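## Task

Pick up the small cardboard box from the desk and set it down on the counter that sits behind the shelving, without moving the stacked cartons. Only if those cartons cut off every route to the counter, place the box on top of the low shelf instead. The task fails if the low shelf is not standing upright at the end or if the robot tips over or is left leaning. The box must stay where it is put without the robot supporting it.

## Robot and tools

ROBOT. A wheeled base with a vertical column, a tilting head with two cameras, and two six-joint arms (left, right), each with a two-finger gripper. Folded, it measures 0.73 m long, 0.62 m wide, 1.88 m tall; its front lies 0.40 m ahead of the column. The base drives forward/back and turns in place; it cannot slide sideways. Loose objects may occasionally get nudged by outside forces.

FRAMES. Base frame: origin on the floor under the column, midway between the drive wheels; x forward, y left, z up. left_hand and right_hand are reported in it: the point where the fingers join (tips reach 8 mm further). A hand's z axis runs along the fingers, its y axis along the opening direction. The odometry frame is the base frame as it was when the scene began.

execute_actions. Argument actions: a list holding one action or none (empty just reports state and pictures). An action may contain:
- base: exactly one key. translate_m = a relative drive distance in metres from where the base currently is, forward positive, -3 to 3. rotate_rad = a relative turn in radians, left (counter-clockwise seen from above) positive, -3.2 to 3.2. Offsets count from the base position in the latest state report.
- joints: absolute targets keyed by joint name, one dictionary covering both arms and the head. Angles in radians: head_tilt_rad -0.61 to 1.308 (0 level, positive looks down); joint1 -2.879 to 2.879; joint2 0 to 3.141; joint3 0 to 3.019; joint4 -1.692 to 1.57; joint5 -1.57 to 1.57 (positive swings the hand to the robot's right); joint6 -2.094 to 2.094 (positive rolls clockwise viewed from behind the hand). Grippers in metres of fingertip gap: left_gripper_m, right_gripper_m, 0 to 0.093. Done tolerances: head 0.03, joints 1-6 0.045/0.14/0.09/0.055/0.03/0.035, gripper 0.003.
- speeds: optional caps for this action only, translate_m 0.05-0.8 m/s, rotate_rad 0.1-1 rad/s (the top values are the defaults). A base move needing over 8.667 s is refused.
Motions in one action start together. Joints you omit may still be driving toward older targets. cameras: list of cam_head_left, cam_head_right, cam_left_wrist, cam_right_wrist, nav_camera, or all; omitted or null means all, [] means none. Unknown keys, names or out-of-range numbers reject the whole call with no motion. An action lasts at most 15 s. If a result reports a stop, the remaining execute_actions, wait and finished_scene calls in that reply are skipped.

wait: seconds 0 to 10; commands nothing and returns state and images. zoom_image: camera plus region [x0, y0, x1, y1] in pixels of that camera's latest full image, origin top-left, up to 504x504. finished_scene: scene (1 or 2) ends the scene for good after the last command has been held; the result states success and gives the next task.

ARM GEOMETRY. With joint1 at -1.57 (left) or 1.57 (right) and joints 5, 6 at 0, the arm lies in a forward-pointing vertical plane 0.23 m to the side of the column. Let a = j2 - 0.35, b = 1.05 + j2 - j3, c = b - j4 (c = 1.57 means fingers straight down). Hand point: ahead = 0.12 + 0.39 sin a + 0.38 cos b + 0.25 cos c; up = 1.46 + 0.39 cos a - 0.38 sin b - 0.25 sin c. Example: j2, j3, j4 = 0.93, 0.78, 0.14 gives about 0.60 m ahead, 1.21 m up. Real hands usually end up to ~5 cm lower and nearer the column (~12 cm under heavy or far loads); trust the reported hand position. Empty reach is about 1 m from the shoulder and no lower than 0.47 m (floor unreachable). Fingers-down carrying: 0.3 kg fine from 0.65 to 1.6 m high out to 0.6 m ahead; heavier loads need the hand closer and lower. Fingers flatter than ~1.2 rad below horizontal sag under weight. Small target changes (under ~0.03 rad, 0.08 for j2/j3) may not move a joint at all. speeds does not slow arms; for gentle contact step about 0.05 rad per call from your previous target.

GRIPPER. Fingers are 7 cm long; outside width is opening +1 cm at tips, +5 cm at base; the hand body is 10 x 7 cm. To grasp, command an opening smaller than the object: off_target is then expected. A reported opening staying 0.002 m or more above target means something is held.

CAMERAS. Head cameras sit 1.47-1.58 m up, looking ahead and down by roughly head_tilt_rad; straight ahead may be offset up to 0.3 rad from image centre. Wrist cameras look along the fingers, tilted 0.62 rad toward the hand's +x; closed fingertips appear at image centre; with fingers down and arm forward, higher in the image means farther ahead or lower. nav_camera is at the base front, 0.23 m up, looking level. Calibration is approximate.

RESULTS. base_status / joint_status per motion: done, off_target (resting short, maybe still pushing), contact_stop (base wheel stalled; back off 0.05 m before turning or retrying), time_out, not_followed (joint command not followed: a safety check blocked an arm near the other arm, the body or an object; back the offending joints by 0.05 rad or more, or move the other arm/drive away). on_its_own lists uncommanded behaviour; held at is a target, not a position. A blocked arm keeps pushing and can overheat; relieve it by resending its reported joint positions (a held load then sinks slightly). base_odometry counts wheel turns only; if turned_by_wheels and turned_by_imu disagree noticeably, the base hit something or slipped. base_tilt in degrees; a forward drop of 0.5 or more while moving means leaning back: reverse 0.05 m. Table tops 0.30-1.20 m high can pass over the base and hit the column. motor_effort shows wheel effort in percent (peak in brackets). wheel_motors_off = 1 after ~3 s of hard pushing cuts the wheels for 2 s. Joint torques are noisy, offset drive outputs. MOTOR HOT warns near 85 °C; at 100 °C an OVER-TEMPERATURE FAULT drops that arm (limit_stop_at_motor_heat).

AVOID. Arms striking or pressing on each other, dropping or flinging items, shoving the cartons, knocking the low shelf over, tipping or tilting the robot, and prolonged hard pushing. Release the item so it rests on its own before ending the scene.

Each tool is called after "Emit:" as name(argument=value, ...), one argument or row to a line, values as JSON.

## Session

I'll start by checking the robot's state and camera views.

Emit:
execute_actions(
  actions=[],
)

Scene clock: 0.00 s.
Joint torques (N m, as the arm reports them, + toward a larger angle): no reading
base_odometry: x=+0.000 y=+0.000 heading=+0.000 (m, m, rad; odometry frame)
turned_by_wheels: +0.000 (rad since the last result)
turned_by_imu: +0.000 (rad since the last result)
base_tilt: forward=+1.0 right=-0.5 (deg)
base_status: not commanded
joint_positions: head_tilt_rad=+0.868 left_joint1_rad=-1.578 left_joint2_rad=+0.884 left_joint3_rad=+0.409 left_joint4_rad=-0.901 left_joint5_rad=+0.022 left_joint6_rad=+0.103 left_gripper_m=+0.094 right_joint1_rad=+1.568 right_joint2_rad=+0.900 right_joint3_rad=+0.386 right_joint4_rad=-0.927 right_joint5_rad=+0.023 right_joint6_rad=+0.011 right_gripper_m=+0.095
joint_status: not commanded
wheel_motors_off: 0
motor_effort: left_wheel=-1 right_wheel=+3 (%)
left_hand: x=+0.1543 y=+0.2193 z=+1.2436 quat_wxyz=(+0.413, -0.045, -0.909, +0.033) (m; base frame)
right_hand: x=+0.1348 y=-0.2300 z=+1.2523 quat_wxyz=(+0.443, -0.001, -0.897, +0.014) (m; base frame)
pictures: cam_head_left, cam_head_right, cam_left_wrist, cam_right_wrist, nav_camera
Images, in order (width x height): cam_head_left 504x504, cam_head_right 504x504, cam_left_wrist 504x504, cam_right_wrist 504x504, nav_camera 504x504.

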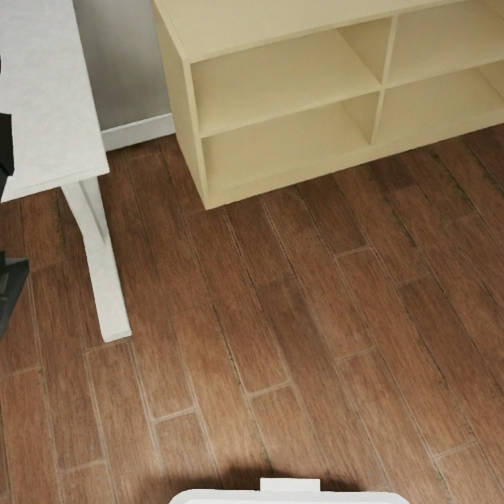

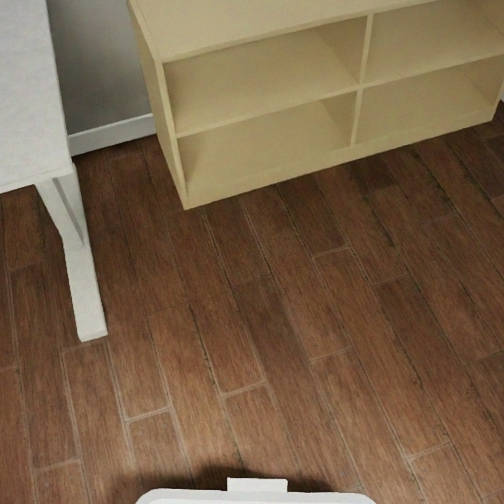

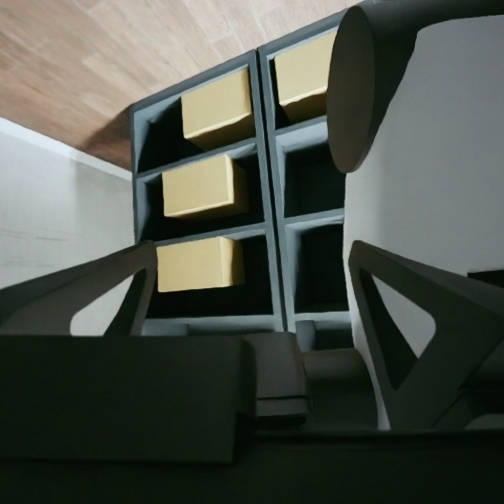

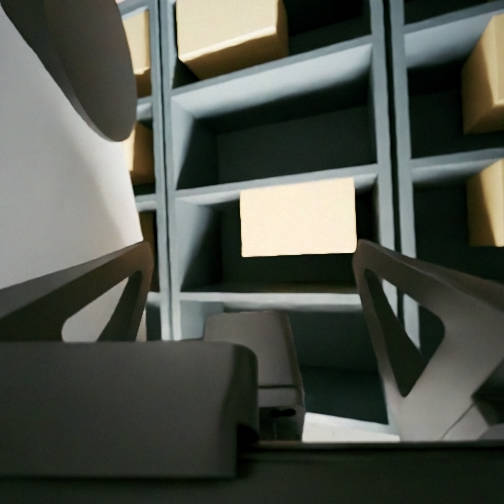

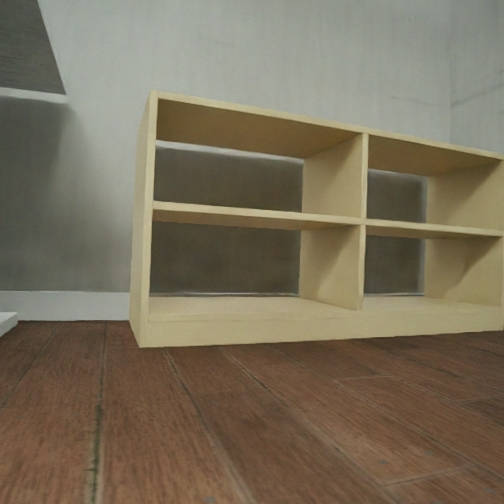

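Emit:
execute_actions(
  actions=[
    {"base": {"rotate_rad": 0.8}, "joints": {"head_tilt_rad": 0.55}},
  ],
  cameras=["cam_head_left", "cam_head_right", "nav_camera"],
)

Scene clock: 2.60 s.
Joint torques (N m, as the arm reports them, + toward a larger angle): left_arm=[-1.74 -7.75 -0.46 -1.15  0.07  0.02] | right_arm=[-1.19 -6.75 -1.98 -1.72  0.04  0.01]
base_odometry: x=+0.000 y=+0.000 heading=+0.799 (m, m, rad; odometry frame)
turned_by_wheels: +0.799 (rad since the last result)
turned_by_imu: +0.799 (rad since the last result)
base_tilt: forward=+1.1 right=-0.5 (deg)
base_status: done
joint_positions: head_tilt_rad=+0.568 left_joint1_rad=-1.578 left_joint2_rad=+0.884 left_joint3_rad=+0.409 left_joint4_rad=-0.901 left_joint5_rad=+0.022 left_joint6_rad=+0.103 left_gripper_m=+0.094 right_joint1_rad=+1.568 right_joint2_rad=+0.900 right_joint3_rad=+0.386 right_joint4_rad=-0.927 right_joint5_rad=+0.023 right_joint6_rad=+0.011 right_gripper_m=+0.095
joint_status: all done
wheel_motors_off: 0
motor_effort: left_wheel=-6(38) right_wheel=+6(54) (%)
left_hand: x=+0.1543 y=+0.2193 z=+1.2436 quat_wxyz=(+0.413, -0.045, -0.909, +0.033) (m; base frame)
right_hand: x=+0.1348 y=-0.2300 z=+1.2523 quat_wxyz=(+0.443, -0.001, -0.897, +0.014) (m; base frame)
pictures: cam_head_left, cam_head_right, nav_camera
camera_calibration (this result's frames):
cam_head_left: T_world_to_cam=[[0.0512333, -0.998231, -0.0301738, 0.0720336], [-0.614775, -0.00771357, -0.788664, 1.24275], [0.787036, 0.058956, -0.614083, 0.842325], [0, 0, 0, 1]] pos_world=[0.0973797, 0.0318321, 1.49954]
cam_head_right: T_world_to_cam=[[0.035449, -0.999046, -0.0254954, -0.0053921], [-0.61594, -0.00175111, -0.787791, 1.24508], [0.786995, 0.0436301, -0.615415, 0.83805], [0, 0, 0, 1]] pos_world=[0.107545, -0.0397709, 1.49647]
Images, in order (width x height): cam_head_left 504x504, cam_head_right 504x504, nav_camera 504x504.

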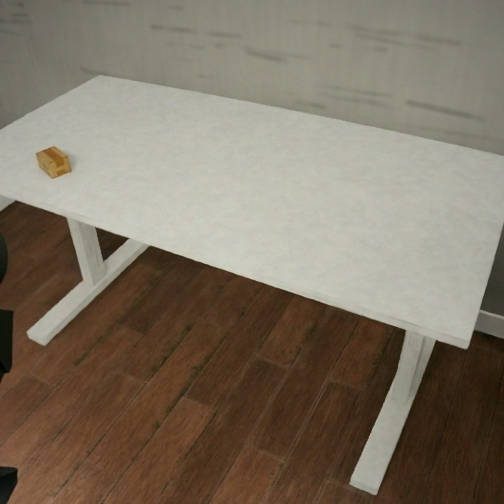

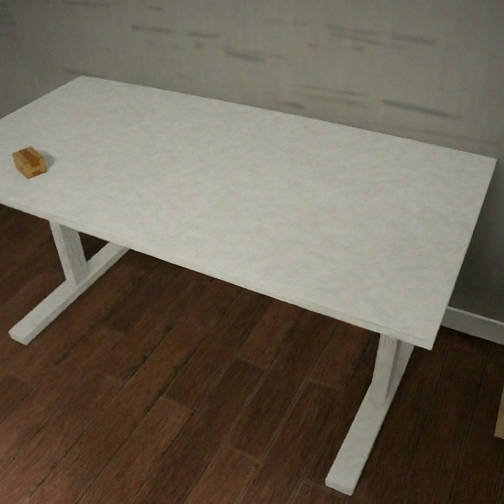

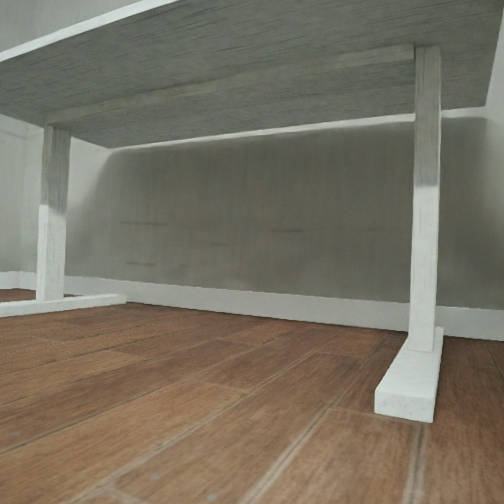

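Emit:
execute_actions(
  actions=[
    {"base": {"rotate_rad": 0.84}, "joints": {"head_tilt_rad": 0.45}},
  ],
  cameras=["cam_head_left", "cam_head_right", "nav_camera"],
)

Scene clock: 6.90 s.
Joint torques (N m, as the arm reports them, + toward a larger angle): left_arm=[-1.54 -7.88 -0.62 -1.15  0.07  0.02] | right_arm=[-1.09 -6.86 -1.96 -1.76  0.05  0.01]
base_odometry: x=+0.000 y=+0.000 heading=+1.637 (m, m, rad; odometry frame)
turned_by_wheels: +0.839 (rad since the last result)
turned_by_imu: +0.843 (rad since the last result)
base_tilt: forward=+1.1 right=-0.5 (deg)
base_status: done
joint_positions: head_tilt_rad=+0.468 left_joint1_rad=-1.578 left_joint2_rad=+0.884 left_joint3_rad=+0.409 left_joint4_rad=-0.901 left_joint5_rad=+0.022 left_joint6_rad=+0.103 left_gripper_m=+0.094 right_joint1_rad=+1.568 right_joint2_rad=+0.900 right_joint3_rad=+0.386 right_joint4_rad=-0.927 right_joint5_rad=+0.023 right_joint6_rad=+0.011 right_gripper_m=+0.095
joint_status: all done
wheel_motors_off: 0
motor_effort: left_wheel=-6(29) right_wheel=+6(28) (%)
left_hand: x=+0.1543 y=+0.2193 z=+1.2436 quat_wxyz=(+0.413, -0.045, -0.909, +0.033) (m; base frame)
right_hand: x=+0.1348 y=-0.2300 z=+1.2523 quat_wxyz=(+0.443, -0.001, -0.897, +0.014) (m; base frame)
pictures: cam_head_left, cam_head_right, nav_camera
camera_calibration (this result's frames):
cam_head_left: T_world_to_cam=[[0.0539733, -0.998231, -0.0249437, 0.0638422], [-0.533524, -0.00771357, -0.84575, 1.3266], [0.844061, 0.058956, -0.532996, 0.7146], [0, 0, 0, 1]] pos_world=[0.101159, 0.0318321, 1.50444]
cam_head_right: T_world_to_cam=[[0.0378029, -0.999046, -0.0218538, -0.0111178], [-0.534769, -0.00175111, -0.844996, 1.32912], [0.844152, 0.0436301, -0.534325, 0.710314], [0, 0, 0, 1]] pos_world=[0.111578, -0.0397709, 1.5024]
Images, in order (width x height): cam_head_left 504x504, cam_head_right 504x504, nav_camera 504x504.

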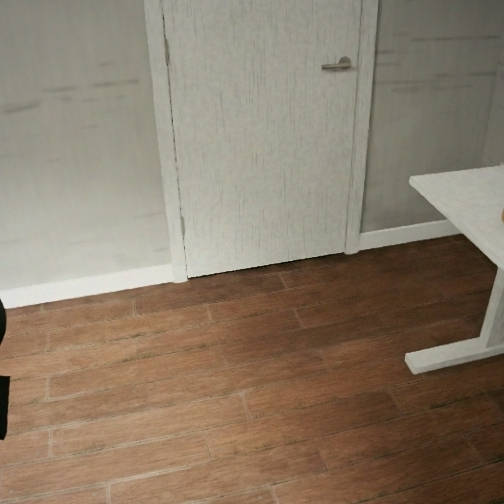

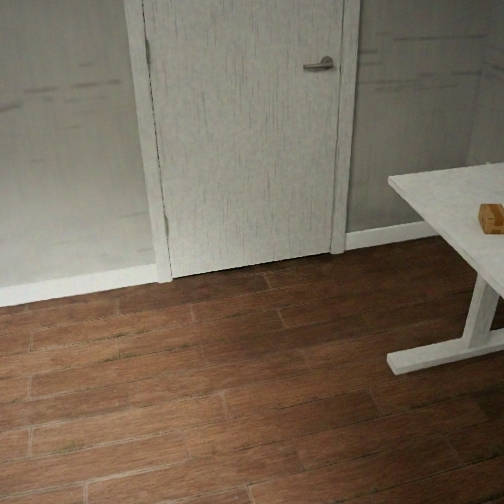

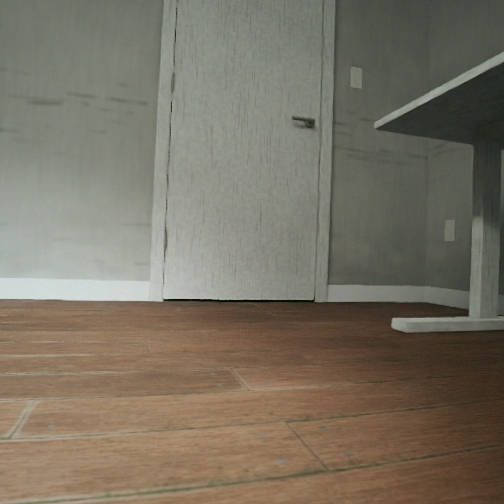

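Emit:
execute_actions(
  actions=[
    {"base": {"translate_m": 1.0}, "joints": {"head_tilt_rad": 0.8, "left_joint1_rad": -1.57, "left_joint2_rad": 1.52, "left_joint3_rad": 1.33, "left_joint4_rad": -0.32, "left_joint5_rad": 0, "left_joint6_rad": 0}},
  ],
  cameras=["cam_head_right"],
)

Emit:
execute_actions(
  actions=[
    {"base": {"rotate_rad": -1.27}},
  ],
  cameras=["cam_head_left", "cam_head_right", "cam_left_wrist", "nav_camera"],
)

Scene clock: 10.60 s.
Joint torques (N m, as the arm reports them, + toward a larger angle): left_arm=[ -0.95 -18.81   4.73   0.78  -0.05  -0.06] | right_arm=[-1.09 -7.02 -2.09 -1.69  0.03  0.04]
base_odometry: x=-0.067 y=+0.998 heading=+1.638 (m, m, rad; odometry frame)
turned_by_wheels: +0.000 (rad since the last result)
turned_by_imu: +0.003 (rad since the last result)
base_tilt: forward=+1.0 right=-0.6 (deg)
base_status: done
joint_positions: head_tilt_rad=+0.802 left_joint1_rad=-1.578 left_joint2_rad=+1.516 left_joint3_rad=+1.320 left_joint4_rad=-0.325 left_joint5_rad=+0.002 left_joint6_rad=+0.008 left_gripper_m=+0.094 right_joint1_rad=+1.568 right_joint2_rad=+0.900 right_joint3_rad=+0.388 right_joint4_rad=-0.927 right_joint5_rad=+0.023 right_joint6_rad=+0.011 right_gripper_m=+0.095
joint_status: all done
wheel_motors_off: 0
motor_effort: left_wheel=+0(67) right_wheel=+0(64) (%)
left_hand: x=+0.6020 y=+0.2196 z=+0.9989 quat_wxyz=(-0.002, -0.006, -1.000, +0.004) (m; base frame)
right_hand: x=+0.1360 y=-0.2301 z=+1.2519 quat_wxyz=(+0.442, -0.001, -0.897, +0.014) (m; base frame)
pictures: cam_head_right
camera_calibration (this result's frames):
cam_head_right: T_world_to_cam=[[0.0285518, -0.999046, -0.033037, 0.00656682], [-0.782187, -0.00175111, -0.623041, 0.999678], [0.622389, 0.0436301, -0.781491, 1.10204], [0, 0, 0, 1]] pos_world=[0.0958514, -0.0397709, 1.48429]
Images, in order (width x height): cam_head_right 504x504.

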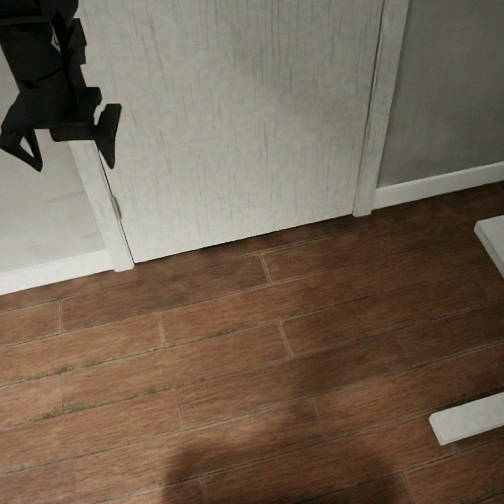

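Scene clock: 13.43 s.
Joint torques (N m, as the arm reports them, + toward a larger angle): left_arm=[ -1.67 -18.11   4.65   0.76  -0.02  -0.07] | right_arm=[-1.39 -7.07 -2.01 -1.78  0.02  0.05]
base_odometry: x=-0.067 y=+0.998 heading=+0.369 (m, m, rad; odometry frame)
turned_by_wheels: -1.269 (rad since the last result)
turned_by_imu: -1.273 (rad since the last result)
base_tilt: forward=+0.9 right=-0.5 (deg)
base_status: done
joint_positions: head_tilt_rad=+0.802 left_joint1_rad=-1.573 left_joint2_rad=+1.516 left_joint3_rad=+1.320 left_joint4_rad=-0.325 left_joint5_rad=+0.002 left_joint6_rad=+0.008 left_gripper_m=+0.094 right_joint1_rad=+1.568 right_joint2_rad=+0.900 right_joint3_rad=+0.388 right_joint4_rad=-0.927 right_joint5_rad=+0.023 right_joint6_rad=+0.011 right_gripper_m=+0.095
joint_status: not commanded
wheel_motors_off: 0
motor_effort: left_wheel=+6(45) right_wheel=-6(61) (%)
left_hand: x=+0.6020 y=+0.2230 z=+0.9989 quat_wxyz=(-0.002, -0.005, -1.000, +0.002) (m; base frame)
right_hand: x=+0.1360 y=-0.2301 z=+1.2519 quat_wxyz=(+0.442, -0.001, -0.897, +0.014) (m; base frame)
pictures: cam_head_left, cam_head_right, cam_left_wrist, nav_camera
camera_calibration (this result's frames):
cam_head_left: T_world_to_cam=[[0.0428162, -0.998231, -0.0412562, 0.0895214], [-0.781257, -0.00771357, -0.624162, 0.997737], [0.622739, 0.058956, -0.780205, 1.10637], [0, 0, 0, 1]] pos_world=[0.0866776, 0.0318321, 1.48964]
cam_head_right: T_world_to_cam=[[0.0285518, -0.999046, -0.033037, 0.00656681], [-0.782187, -0.00175111, -0.623042, 0.999679], [0.62239, 0.0436301, -0.781491, 1.10204], [0, 0, 0, 1]] pos_world=[0.0958514, -0.0397709, 1.48429]
cam_left_wrist: T_world_to_cam=[[-0.0262668, -0.999628, -0.007402, 0.247618], [-0.811954, 0.0170149, 0.583473, -0.0927405], [-0.58313, 0.0213361, -0.812099, 1.27886], [0, 0, 0, 1]] pos_world=[0.676944, 0.221818, 1.0945]
Images, in order (width x height): cam_head_left 504x504, cam_head_right 504x504, cam_left_wrist 504x504, nav_camera 504x504.

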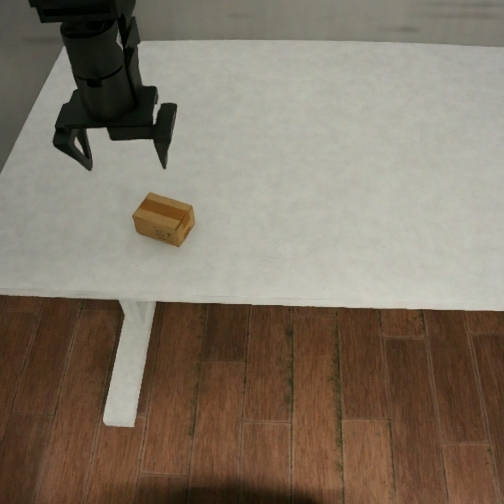

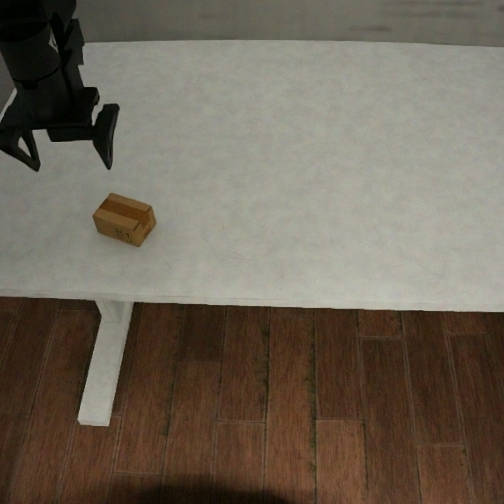

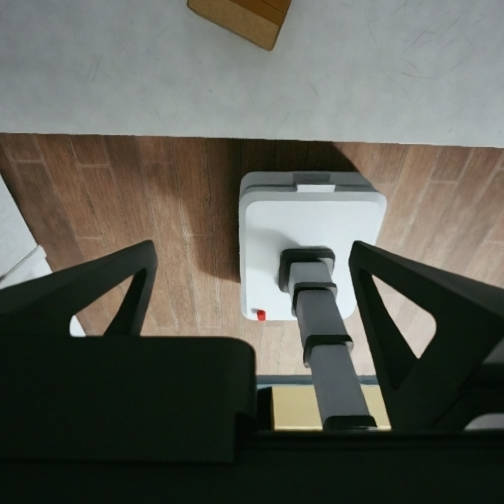

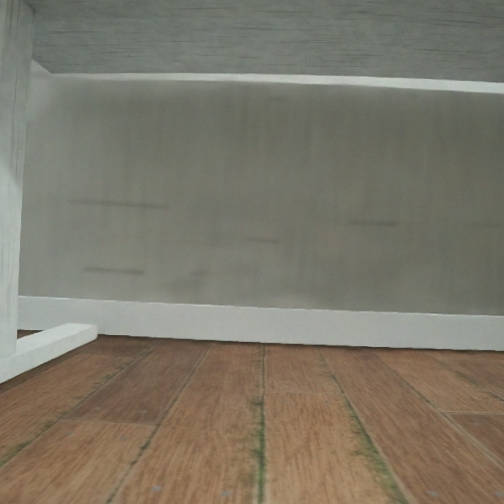

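Emit:
zoom_image(
  camera="cam_head_left",
  region=[100, 160, 230, 290],
)

Emit:
zoom_image(
  camera="cam_head_right",
  region=[60, 160, 190, 290],
)

Region (100, 160, 230, 290) of cam_head_left's 504x504 image, scaled by 3.877, with more detail than that image has.

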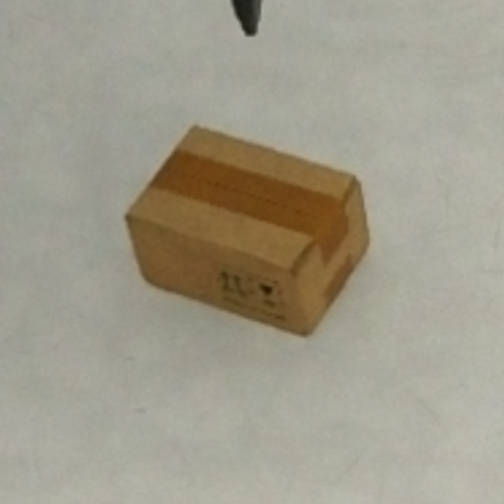

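Region (60, 160, 190, 290) of cam_head_right's 504x504 image, scaled by 3.877, with more detail than that image has.

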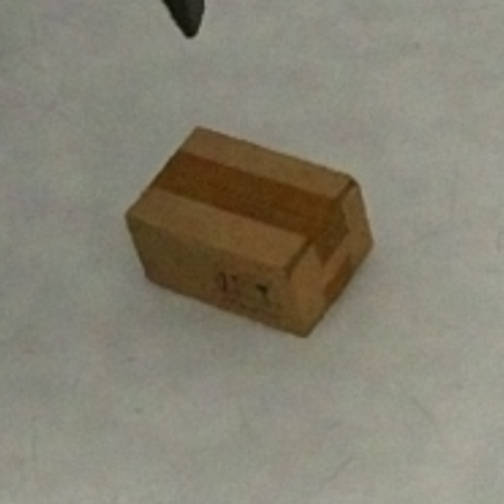

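Emit:
execute_actions(
  actions=[
    {"base": {"translate_m": 0.135}, "joints": {"head_tilt_rad": 0.9, "left_joint1_rad": -1.57, "left_joint2_rad": 1.845, "left_joint3_rad": 1.57, "left_joint4_rad": -0.24, "left_joint5_rad": 0, "left_joint6_rad": -1.2}},
  ],
  cameras=["cam_head_left", "cam_head_right", "cam_left_wrist"],
)

Scene clock: 17.07 s.
Joint torques (N m, as the arm reports them, + toward a larger angle): left_arm=[ -0.51 -19.94   3.32   0.61  -0.13  -0.06] | right_arm=[-0.91 -6.64 -2.07 -1.75  0.03  0.02]
base_odometry: x=+0.059 y=+1.046 heading=+0.367 (m, m, rad; odometry frame)
turned_by_wheels: -0.002 (rad since the last result)
turned_by_imu: -0.002 (rad since the last result)
base_tilt: forward=+1.0 right=-0.5 (deg)
base_status: done
joint_positions: head_tilt_rad=+0.901 left_joint1_rad=-1.572 left_joint2_rad=+1.855 left_joint3_rad=+1.566 left_joint4_rad=-0.242 left_joint5_rad=+0.002 left_joint6_rad=-1.191 left_gripper_m=+0.094 right_joint1_rad=+1.568 right_joint2_rad=+0.900 right_joint3_rad=+0.388 right_joint4_rad=-0.927 right_joint5_rad=+0.023 right_joint6_rad=+0.011 right_gripper_m=+0.095
joint_status: all done
wheel_motors_off: 0
motor_effort: left_wheel=+0(68) right_wheel=+1(62) (%)
left_hand: x=+0.5947 y=+0.2230 z=+0.8627 quat_wxyz=(+0.004, +0.561, -0.828, -0.001) (m; base frame)
right_hand: x=+0.1358 y=-0.2301 z=+1.2520 quat_wxyz=(+0.442, -0.001, -0.897, +0.014) (m; base frame)
pictures: cam_head_left, cam_head_right, cam_left_wrist
camera_calibration (this result's frames):
cam_head_left: T_world_to_cam=[[0.038531, -0.998231, -0.0452843, 0.0959388], [-0.839097, -0.00771357, -0.543927, 0.877068], [0.542615, 0.058956, -0.83791, 1.19924], [0, 0, 0, 1]] pos_world=[0.0815227, 0.0318321, 1.48626]
cam_head_right: T_world_to_cam=[[0.0251484, -0.999046, -0.0356961, 0.0108319], [-0.839912, -0.00175111, -0.54272, 0.87887], [0.54214, 0.0436301, -0.839155, 1.19485], [0, 0, 0, 1]] pos_world=[0.0901234, -0.0397709, 1.48003]
cam_left_wrist: T_world_to_cam=[[0.921856, -0.387177, -0.0165878, -0.446069], [-0.303333, -0.747542, 0.590906, -0.157577], [-0.241186, -0.539698, -0.80657, 1.08104], [0, 0, 0, 1]] pos_world=[0.624145, 0.292934, 0.95765]
Images, in order (width x height): cam_head_left 504x504, cam_head_right 504x504, cam_left_wrist 504x504.

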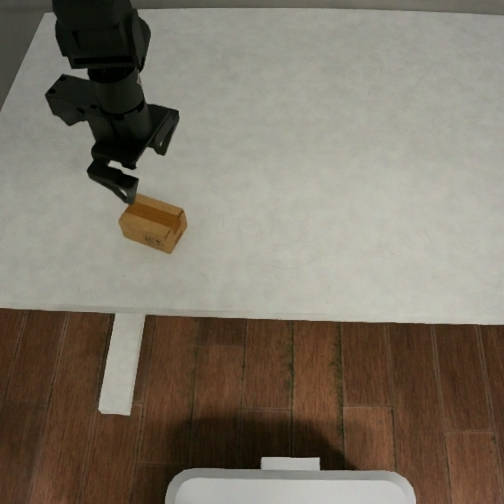

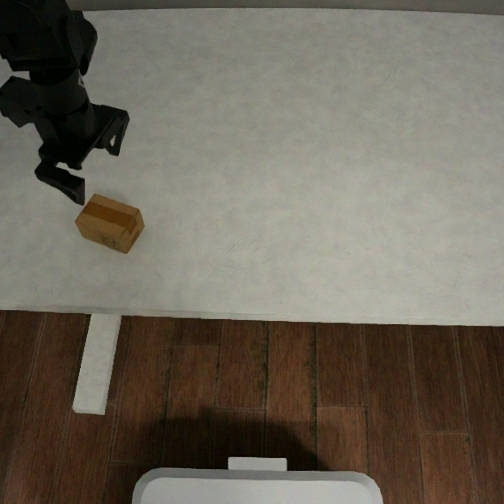

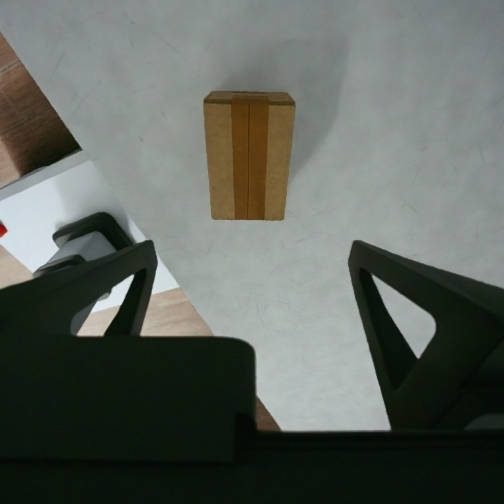

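Emit:
execute_actions(
  actions=[
    {"base": {"rotate_rad": 0.03}, "joints": {"left_joint2_rad": 2.05, "left_joint3_rad": 1.82, "left_joint4_rad": -0.29}},
  ],
  cameras=["cam_head_left", "cam_left_wrist"],
)

Scene clock: 19.23 s.
Joint torques (N m, as the arm reports them, + toward a larger angle): left_arm=[ -2.13 -19.78   4.61   0.33  -0.13  -0.07] | right_arm=[-0.86 -6.85 -2.15 -1.76  0.06  0.02]
base_odometry: x=+0.059 y=+1.046 heading=+0.394 (m, m, rad; odometry frame)
turned_by_wheels: +0.028 (rad since the last result)
turned_by_imu: +0.028 (rad since the last result)
base_tilt: forward=+1.0 right=-0.5 (deg)
base_status: done
joint_positions: head_tilt_rad=+0.901 left_joint1_rad=-1.569 left_joint2_rad=+2.055 left_joint3_rad=+1.802 left_joint4_rad=-0.287 left_joint5_rad=+0.001 left_joint6_rad=-1.192 left_gripper_m=+0.094 right_joint1_rad=+1.568 right_joint2_rad=+0.900 right_joint3_rad=+0.388 right_joint4_rad=-0.927 right_joint5_rad=+0.023 right_joint6_rad=+0.011 right_gripper_m=+0.095
joint_status: all done
wheel_motors_off: 0
motor_effort: left_wheel=-2(45) right_wheel=+1(48) (%)
left_hand: x=+0.6035 y=+0.2256 z=+0.7895 quat_wxyz=(+0.006, +0.561, -0.827, -0.004) (m; base frame)
right_hand: x=+0.1358 y=-0.2301 z=+1.2520 quat_wxyz=(+0.442, -0.001, -0.897, +0.014) (m; base frame)
pictures: cam_head_left, cam_left_wrist
camera_calibration (this result's frames):
cam_head_left: T_world_to_cam=[[0.038531, -0.998231, -0.0452843, 0.0959388], [-0.839097, -0.00771357, -0.543927, 0.877068], [0.542615, 0.058956, -0.83791, 1.19924], [0, 0, 0, 1]] pos_world=[0.0815227, 0.0318321, 1.48626]
cam_left_wrist: T_world_to_cam=[[0.922433, -0.38536, -0.0247939, -0.448653], [-0.2974, -0.749903, 0.59093, -0.112848], [-0.246314, -0.53772, -0.806342, 1.02794], [0, 0, 0, 1]] pos_world=[0.633487, 0.295223, 0.88443]
Images, in order (width x height): cam_head_left 504x504, cam_left_wrist 504x504.

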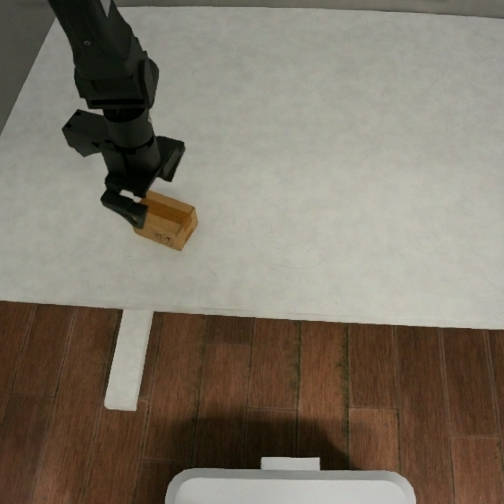

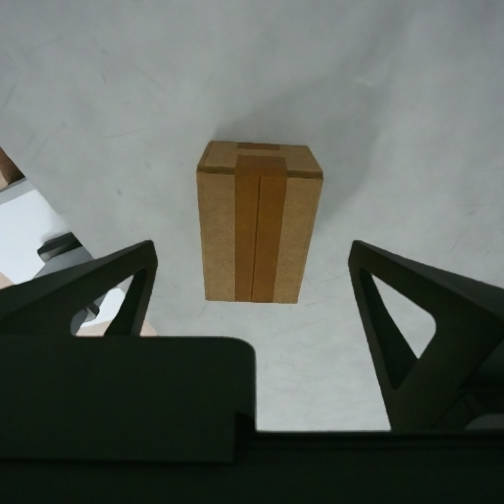

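Emit:
execute_actions(
  actions=[
    {"joints": {"left_joint2_rad": 2.175, "left_joint3_rad": 1.975, "left_joint4_rad": -0.31}},
  ],
  cameras=["cam_head_left", "cam_left_wrist"],
)

Scene clock: 20.40 s.
Joint torques (N m, as the arm reports them, + toward a larger angle): left_arm=[ -1.41 -15.36   7.81   1.72   0.03   0.02] | right_arm=[-1.04 -6.9  -2.06 -1.74  0.04  0.04]
base_odometry: x=+0.059 y=+1.046 heading=+0.394 (m, m, rad; odometry frame)
turned_by_wheels: +0.000 (rad since the last result)
turned_by_imu: +0.000 (rad since the last result)
base_tilt: forward=+1.0 right=-0.5 (deg)
base_status: not commanded
joint_positions: head_tilt_rad=+0.901 left_joint1_rad=-1.569 left_joint2_rad=+2.117 left_joint3_rad=+1.930 left_joint4_rad=-0.337 left_joint5_rad=-0.002 left_joint6_rad=-1.200 left_gripper_m=+0.094 right_joint1_rad=+1.568 right_joint2_rad=+0.900 right_joint3_rad=+0.387 right_joint4_rad=-0.927 right_joint5_rad=+0.023 right_joint6_rad=+0.011 right_gripper_m=+0.095
joint_status: all done
wheel_motors_off: 0
motor_effort: left_wheel=-2(3) right_wheel=+5(7) (%)
left_hand: x=+0.6274 y=+0.2261 z=+0.7735 quat_wxyz=(-0.001, +0.565, -0.825, -0.001) (m; base frame)
right_hand: x=+0.1354 y=-0.2301 z=+1.2521 quat_wxyz=(+0.442, -0.001, -0.897, +0.014) (m; base frame)
pictures: cam_head_left, cam_left_wrist
camera_calibration (this result's frames):
cam_head_left: T_world_to_cam=[[0.038531, -0.998231, -0.0452843, 0.0959388], [-0.839097, -0.00771357, -0.543927, 0.877068], [0.542615, 0.058956, -0.83791, 1.19924], [0, 0, 0, 1]] pos_world=[0.0815227, 0.0318321, 1.48626]
cam_left_wrist: T_world_to_cam=[[0.925902, -0.377587, -0.0115223, -0.48505], [-0.300314, -0.754235, 0.583901, -0.087593], [-0.229164, -0.537175, -0.811743, 1.01446], [0, 0, 0, 1]] pos_world=[0.655282, 0.29573, 0.86904]
Images, in order (width x height): cam_head_left 504x504, cam_left_wrist 504x504.

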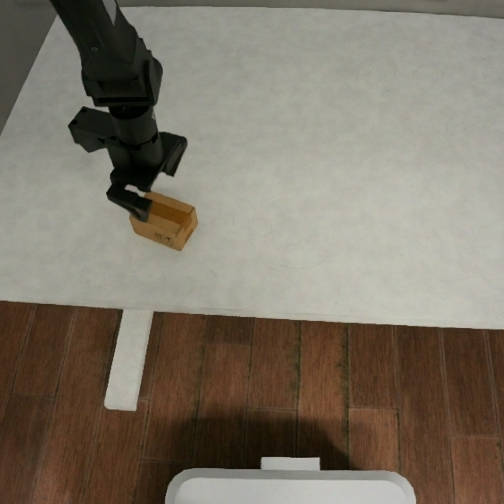

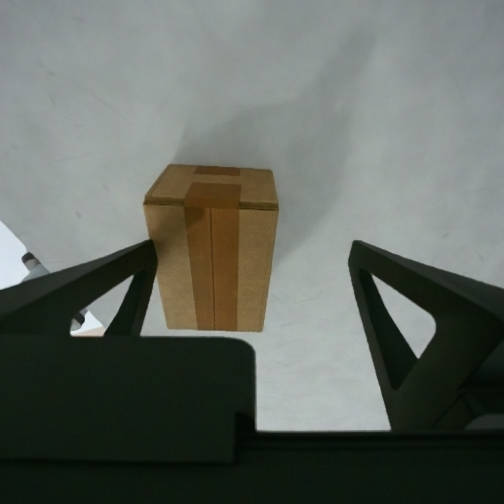

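Emit:
execute_actions(
  actions=[],
  cameras=["cam_head_left", "cam_left_wrist"],
)

Scene clock: 20.63 s.
Joint torques (N m, as the arm reports them, + toward a larger angle): left_arm=[ -1.59 -15.5    7.74   1.71   0.04   0.01] | right_arm=[-0.91 -6.96 -2.06 -1.76  0.04  0.04]
base_odometry: x=+0.059 y=+1.046 heading=+0.394 (m, m, rad; odometry frame)
turned_by_wheels: +0.000 (rad since the last result)
turned_by_imu: +0.000 (rad since the last result)
base_tilt: forward=+1.0 right=-0.5 (deg)
base_status: not commanded
joint_positions: head_tilt_rad=+0.901 left_joint1_rad=-1.569 left_joint2_rad=+2.117 left_joint3_rad=+1.930 left_joint4_rad=-0.337 left_joint5_rad=-0.002 left_joint6_rad=-1.200 left_gripper_m=+0.094 right_joint1_rad=+1.568 right_joint2_rad=+0.900 right_joint3_rad=+0.387 right_joint4_rad=-0.927 right_joint5_rad=+0.023 right_joint6_rad=+0.011 right_gripper_m=+0.095
joint_status: all done
wheel_motors_off: 0
motor_effort: left_wheel=-1(3) right_wheel=+5(7) (%)
left_hand: x=+0.6274 y=+0.2261 z=+0.7735 quat_wxyz=(-0.001, +0.565, -0.825, -0.001) (m; base frame)
right_hand: x=+0.1354 y=-0.2301 z=+1.2521 quat_wxyz=(+0.442, -0.001, -0.897, +0.014) (m; base frame)
pictures: cam_head_left, cam_left_wrist
camera_calibration (this result's frames):
cam_head_left: T_world_to_cam=[[0.038531, -0.998231, -0.0452843, 0.0959388], [-0.839097, -0.00771357, -0.543927, 0.877068], [0.542615, 0.058956, -0.83791, 1.19924], [0, 0, 0, 1]] pos_world=[0.0815227, 0.0318321, 1.48626]
cam_left_wrist: T_world_to_cam=[[0.925902, -0.377587, -0.0115223, -0.48505], [-0.300314, -0.754235, 0.583901, -0.087593], [-0.229164, -0.537175, -0.811743, 1.01446], [0, 0, 0, 1]] pos_world=[0.655282, 0.29573, 0.86904]
Images, in order (width x height): cam_head_left 504x504, cam_left_wrist 504x504.

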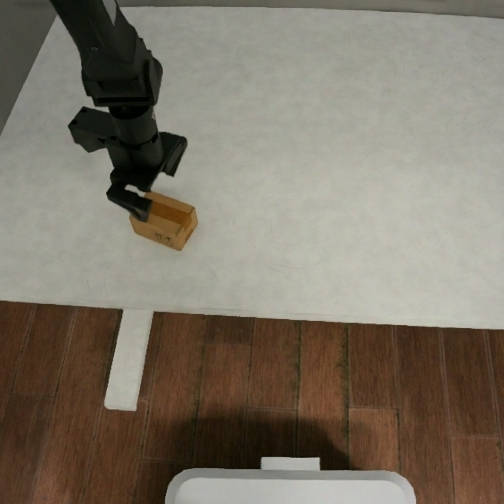

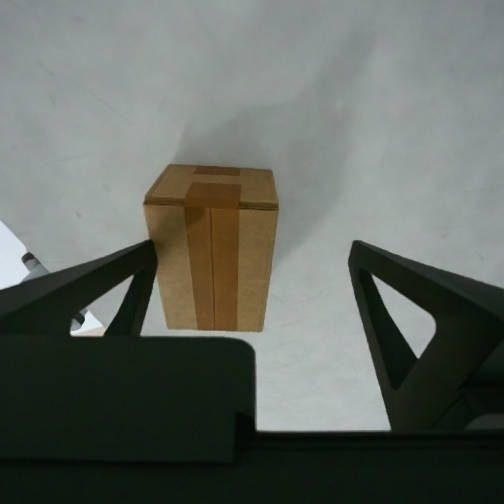

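Emit:
execute_actions(
  actions=[
    {"joints": {"left_joint2_rad": 2.08, "left_joint3_rad": 1.93, "left_joint4_rad": -0.337}},
  ],
  cameras=["cam_left_wrist"],
)

Scene clock: 23.03 s.
Joint torques (N m, as the arm reports them, + toward a larger angle): left_arm=[ -1.68 -22.16   3.93   0.79   0.03   0.02] | right_arm=[-1.23 -6.83 -2.02 -1.85  0.06  0.04]
base_odometry: x=+0.059 y=+1.046 heading=+0.394 (m, m, rad; odometry frame)
turned_by_wheels: +0.000 (rad since the last result)
turned_by_imu: +0.000 (rad since the last result)
base_tilt: forward=+0.9 right=-0.5 (deg)
base_status: not commanded
joint_positions: head_tilt_rad=+0.901 left_joint1_rad=-1.569 left_joint2_rad=+2.097 left_joint3_rad=+1.930 left_joint4_rad=-0.342 left_joint5_rad=-0.002 left_joint6_rad=-1.200 left_gripper_m=+0.094 right_joint1_rad=+1.568 right_joint2_rad=+0.900 right_joint3_rad=+0.387 right_joint4_rad=-0.927 right_joint5_rad=+0.023 right_joint6_rad=+0.011 right_gripper_m=+0.095
joint_status: all done
wheel_motors_off: 0
motor_effort: left_wheel=-2(2) right_wheel=+5(5) (%)
left_hand: x=+0.6393 y=+0.2261 z=+0.7835 quat_wxyz=(-0.007, +0.565, -0.825, +0.003) (m; base frame)
right_hand: x=+0.1354 y=-0.2301 z=+1.2521 quat_wxyz=(+0.442, -0.001, -0.897, +0.014) (m; base frame)
pictures: cam_left_wrist
camera_calibration (this result's frames):
cam_left_wrist: T_world_to_cam=[[0.925966, -0.377604, 0.00154316, -0.50623], [-0.308539, -0.754236, 0.579597, -0.0812556], [-0.217694, -0.537163, -0.814902, 1.02048], [0, 0, 0, 1]] pos_world=[0.665834, 0.295725, 0.87947]
Images, in order (width x height): cam_left_wrist 504x504.

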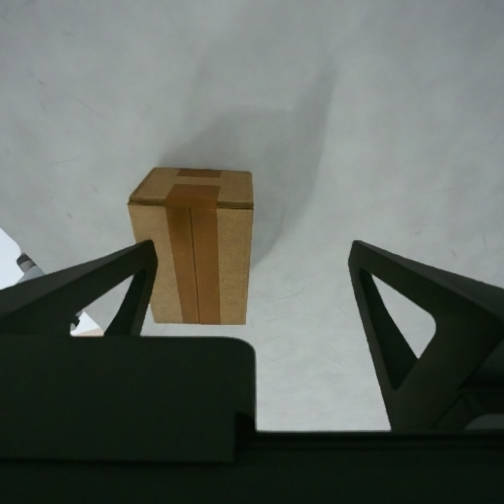

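Emit:
execute_actions(
  actions=[
    {"base": {"translate_m": -0.009}},
  ],
  cameras=[],
)

Emit:
execute_actions(
  actions=[
    {"joints": {"left_joint2_rad": 2.155}},
  ],
  cameras=["cam_head_left", "cam_left_wrist"],
)

Scene clock: 24.27 s.
Joint torques (N m, as the arm reports them, + toward a larger angle): left_arm=[ -1.72 -21.77   4.23   0.79   0.03   0.02] | right_arm=[-0.96 -7.07 -1.64 -1.71  0.06  0.06]
base_odometry: x=+0.051 y=+1.043 heading=+0.392 (m, m, rad; odometry frame)
turned_by_wheels: -0.002 (rad since the last result)
turned_by_imu: -0.002 (rad since the last result)
base_tilt: forward=+1.0 right=-0.5 (deg)
base_status: done
joint_positions: head_tilt_rad=+0.902 left_joint1_rad=-1.569 left_joint2_rad=+2.095 left_joint3_rad=+1.927 left_joint4_rad=-0.342 left_joint5_rad=-0.002 left_joint6_rad=-1.200 left_gripper_m=+0.094 right_joint1_rad=+1.568 right_joint2_rad=+0.900 right_joint3_rad=+0.382 right_joint4_rad=-0.927 right_joint5_rad=+0.023 right_joint6_rad=+0.011 right_gripper_m=+0.095
joint_status: not commanded
wheel_motors_off: 0
motor_effort: left_wheel=-1(55) right_wheel=+1(57) (%)
left_hand: x=+0.6390 y=+0.2261 z=+0.7843 quat_wxyz=(-0.007, +0.565, -0.825, +0.003) (m; base frame)
right_hand: x=+0.1328 y=-0.2300 z=+1.2531 quat_wxyz=(+0.444, -0.001, -0.896, +0.014) (m; base frame)
pictures: none
No camera images: the call's "cameras" was empty. Leave "cameras" out to get every camera's image.

Scene clock: 25.10 s.
Joint torques (N m, as the arm reports them, + toward a larger angle): left_arm=[ -1.57 -18.6    3.6    0.63   0.02   0.02] | right_arm=[-1.11 -6.78 -1.5  -1.74  0.04  0.02]
base_odometry: x=+0.051 y=+1.043 heading=+0.392 (m, m, rad; odometry frame)
turned_by_wheels: +0.000 (rad since the last result)
turned_by_imu: +0.000 (rad since the last result)
base_tilt: forward=+1.0 right=-0.5 (deg)
base_status: not commanded
joint_positions: head_tilt_rad=+0.902 left_joint1_rad=-1.569 left_joint2_rad=+2.149 left_joint3_rad=+1.927 left_joint4_rad=-0.342 left_joint5_rad=-0.002 left_joint6_rad=-1.200 left_gripper_m=+0.094 right_joint1_rad=+1.568 right_joint2_rad=+0.900 right_joint3_rad=+0.382 right_joint4_rad=-0.927 right_joint5_rad=+0.023 right_joint6_rad=+0.011 right_gripper_m=+0.095
joint_status: all done
wheel_motors_off: 0
motor_effort: left_wheel=-2(3) right_wheel=+1(1) (%)
left_hand: x=+0.6016 y=+0.2261 z=+0.7572 quat_wxyz=(+0.016, +0.565, -0.825, -0.013) (m; base frame)
right_hand: x=+0.1328 y=-0.2300 z=+1.2531 quat_wxyz=(+0.444, -0.001, -0.896, +0.014) (m; base frame)
pictures: cam_head_left, cam_left_wrist
camera_calibration (this result's frames):
cam_head_left: T_world_to_cam=[[0.0385108, -0.998231, -0.0453015, 0.0959664], [-0.83934, -0.00771357, -0.543551, 0.876501], [0.54224, 0.058956, -0.838153, 1.19963], [0, 0, 0, 1]] pos_world=[0.0814986, 0.0318321, 1.48625]
cam_left_wrist: T_world_to_cam=[[0.924681, -0.377539, -0.0492845, -0.43211], [-0.276197, -0.754232, 0.595692, -0.10925], [-0.262069, -0.537213, -0.8017, 1.00756], [0, 0, 0, 1]] pos_world=[0.63344, 0.295737, 0.851545]
Images, in order (width x height): cam_head_left 504x504, cam_left_wrist 504x504.

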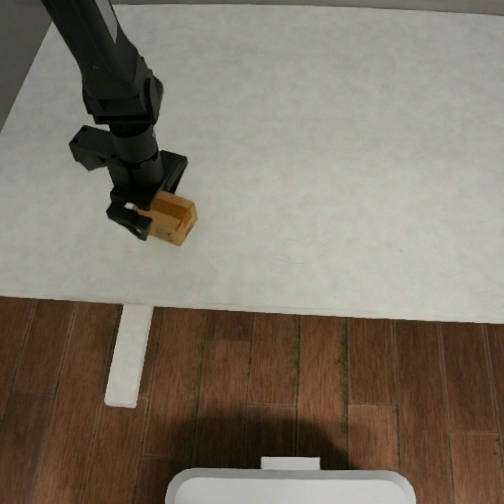

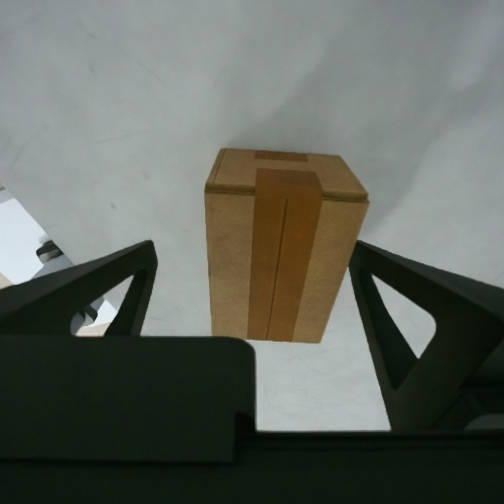

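Emit:
execute_actions(
  actions=[
    {"joints": {"left_joint2_rad": 2.19, "left_joint3_rad": 1.975, "left_joint4_rad": -0.30}},
  ],
  cameras=["cam_left_wrist"],
)

Scene clock: 25.93 s.
Joint torques (N m, as the arm reports them, + toward a larger angle): left_arm=[ -1.68 -18.79   5.11   0.78   0.03   0.02] | right_arm=[-1.14 -7.45 -1.61 -1.65  0.03  0.06]
base_odometry: x=+0.051 y=+1.043 heading=+0.392 (m, m, rad; odometry frame)
turned_by_wheels: +0.000 (rad since the last result)
turned_by_imu: +0.000 (rad since the last result)
base_tilt: forward=+1.0 right=-0.4 (deg)
base_status: not commanded
joint_positions: head_tilt_rad=+0.902 left_joint1_rad=-1.569 left_joint2_rad=+2.170 left_joint3_rad=+1.958 left_joint4_rad=-0.306 left_joint5_rad=-0.002 left_joint6_rad=-1.200 left_gripper_m=+0.094 right_joint1_rad=+1.568 right_joint2_rad=+0.900 right_joint3_rad=+0.382 right_joint4_rad=-0.927 right_joint5_rad=+0.023 right_joint6_rad=+0.011 right_gripper_m=+0.095
joint_status: all done
wheel_motors_off: 0
motor_effort: left_wheel=-3(3) right_wheel=+2(2) (%)
left_hand: x=+0.6150 y=+0.2261 z=+0.7505 quat_wxyz=(-0.003, +0.565, -0.825, +0.000) (m; base frame)
right_hand: x=+0.1328 y=-0.2300 z=+1.2531 quat_wxyz=(+0.444, -0.001, -0.896, +0.014) (m; base frame)
pictures: cam_left_wrist
camera_calibration (this result's frames):
cam_left_wrist: T_world_to_cam=[[0.925948, -0.377593, -0.00657872, -0.477576], [-0.303433, -0.754235, 0.582286, -0.0747709], [-0.224829, -0.537171, -0.812957, 0.991258], [0, 0, 0, 1]] pos_world=[0.642386, 0.29575, 0.846246]
Images, in order (width x height): cam_left_wrist 504x504.

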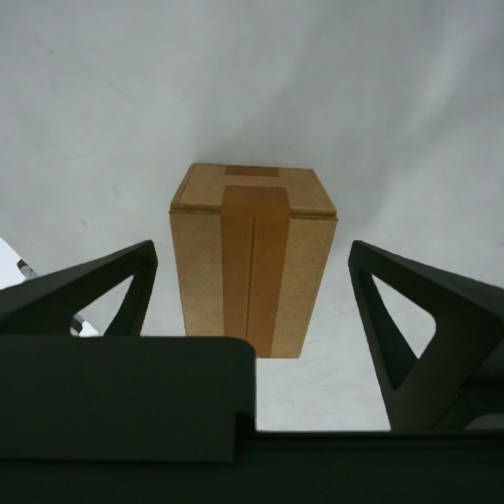

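Centered, with the fingertips about 2.3 cm below the box top. Closing the gripper.

Emit:
execute_actions(
  actions=[
    {"joints": {"left_gripper_m": 0.035}},
  ],
  cameras=["cam_left_wrist"],
)

Scene clock: 26.73 s.
Joint torques (N m, as the arm reports them, + toward a larger angle): left_arm=[ -1.48 -18.25   5.1    0.79   0.02   0.01] | right_arm=[-1.4  -6.35 -1.6  -1.76  0.07  0.02]
base_odometry: x=+0.051 y=+1.043 heading=+0.392 (m, m, rad; odometry frame)
turned_by_wheels: +0.000 (rad since the last result)
turned_by_imu: +0.000 (rad since the last result)
base_tilt: forward=+1.0 right=-0.6 (deg)
base_status: not commanded
joint_positions: head_tilt_rad=+0.902 left_joint1_rad=-1.569 left_joint2_rad=+2.170 left_joint3_rad=+1.958 left_joint4_rad=-0.306 left_joint5_rad=-0.002 left_joint6_rad=-1.200 left_gripper_m=+0.059 right_joint1_rad=+1.568 right_joint2_rad=+0.900 right_joint3_rad=+0.382 right_joint4_rad=-0.927 right_joint5_rad=+0.023 right_joint6_rad=+0.011 right_gripper_m=+0.095
joint_status: left_gripper_m off_target (ended at +0.059, target +0.035)
wheel_motors_off: 0
motor_effort: left_wheel=-3(3) right_wheel=+2(2) (%)
left_hand: x=+0.6150 y=+0.2261 z=+0.7505 quat_wxyz=(-0.003, +0.565, -0.825, +0.000) (m; base frame)
right_hand: x=+0.1328 y=-0.2300 z=+1.2531 quat_wxyz=(+0.444, -0.001, -0.896, +0.014) (m; base frame)
pictures: cam_left_wrist
camera_calibration (this result's frames):
cam_left_wrist: T_world_to_cam=[[0.925948, -0.377593, -0.00657872, -0.477576], [-0.303433, -0.754235, 0.582286, -0.0747709], [-0.224829, -0.537171, -0.812957, 0.991258], [0, 0, 0, 1]] pos_world=[0.642386, 0.29575, 0.846246]
Images, in order (width x height): cam_left_wrist 504x504.

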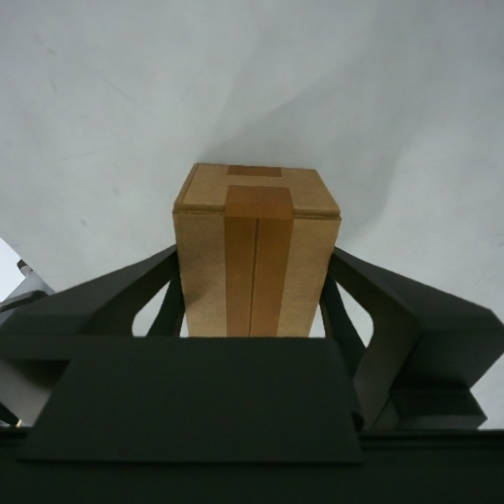

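Emit:
execute_actions(
  actions=[
    {"joints": {"left_joint2_rad": 2.02}},
  ],
  cameras=[],
)

Scene clock: 28.10 s.
Joint torques (N m, as the arm reports them, + toward a larger angle): left_arm=[ -1.7  -21.17   5.63   0.93   0.01   0.02] | right_arm=[-1.11 -7.08 -1.61 -1.85  0.05  0.04]
base_odometry: x=+0.051 y=+1.043 heading=+0.392 (m, m, rad; odometry frame)
turned_by_wheels: +0.000 (rad since the last result)
turned_by_imu: +0.000 (rad since the last result)
base_tilt: forward=+0.9 right=-0.6 (deg)
base_status: not commanded
joint_positions: head_tilt_rad=+0.902 left_joint1_rad=-1.569 left_joint2_rad=+2.009 left_joint3_rad=+1.971 left_joint4_rad=-0.302 left_joint5_rad=-0.002 left_joint6_rad=-1.200 left_gripper_m=+0.059 right_joint1_rad=+1.568 right_joint2_rad=+0.900 right_joint3_rad=+0.382 right_joint4_rad=-0.927 right_joint5_rad=+0.023 right_joint6_rad=+0.011 right_gripper_m=+0.095
joint_status: all done
wheel_motors_off: 0
motor_effort: left_wheel=-3(3) right_wheel=+2(2) (%)
left_hand: x=+0.7305 y=+0.2261 z=+0.8416 quat_wxyz=(-0.077, +0.563, -0.822, +0.051) (m; base frame)
right_hand: x=+0.1328 y=-0.2300 z=+1.2531 quat_wxyz=(+0.444, -0.001, -0.896, +0.014) (m; base frame)
pictures: none
No camera images: the call's "cameras" was empty. Leave "cameras" out to get every camera's image.


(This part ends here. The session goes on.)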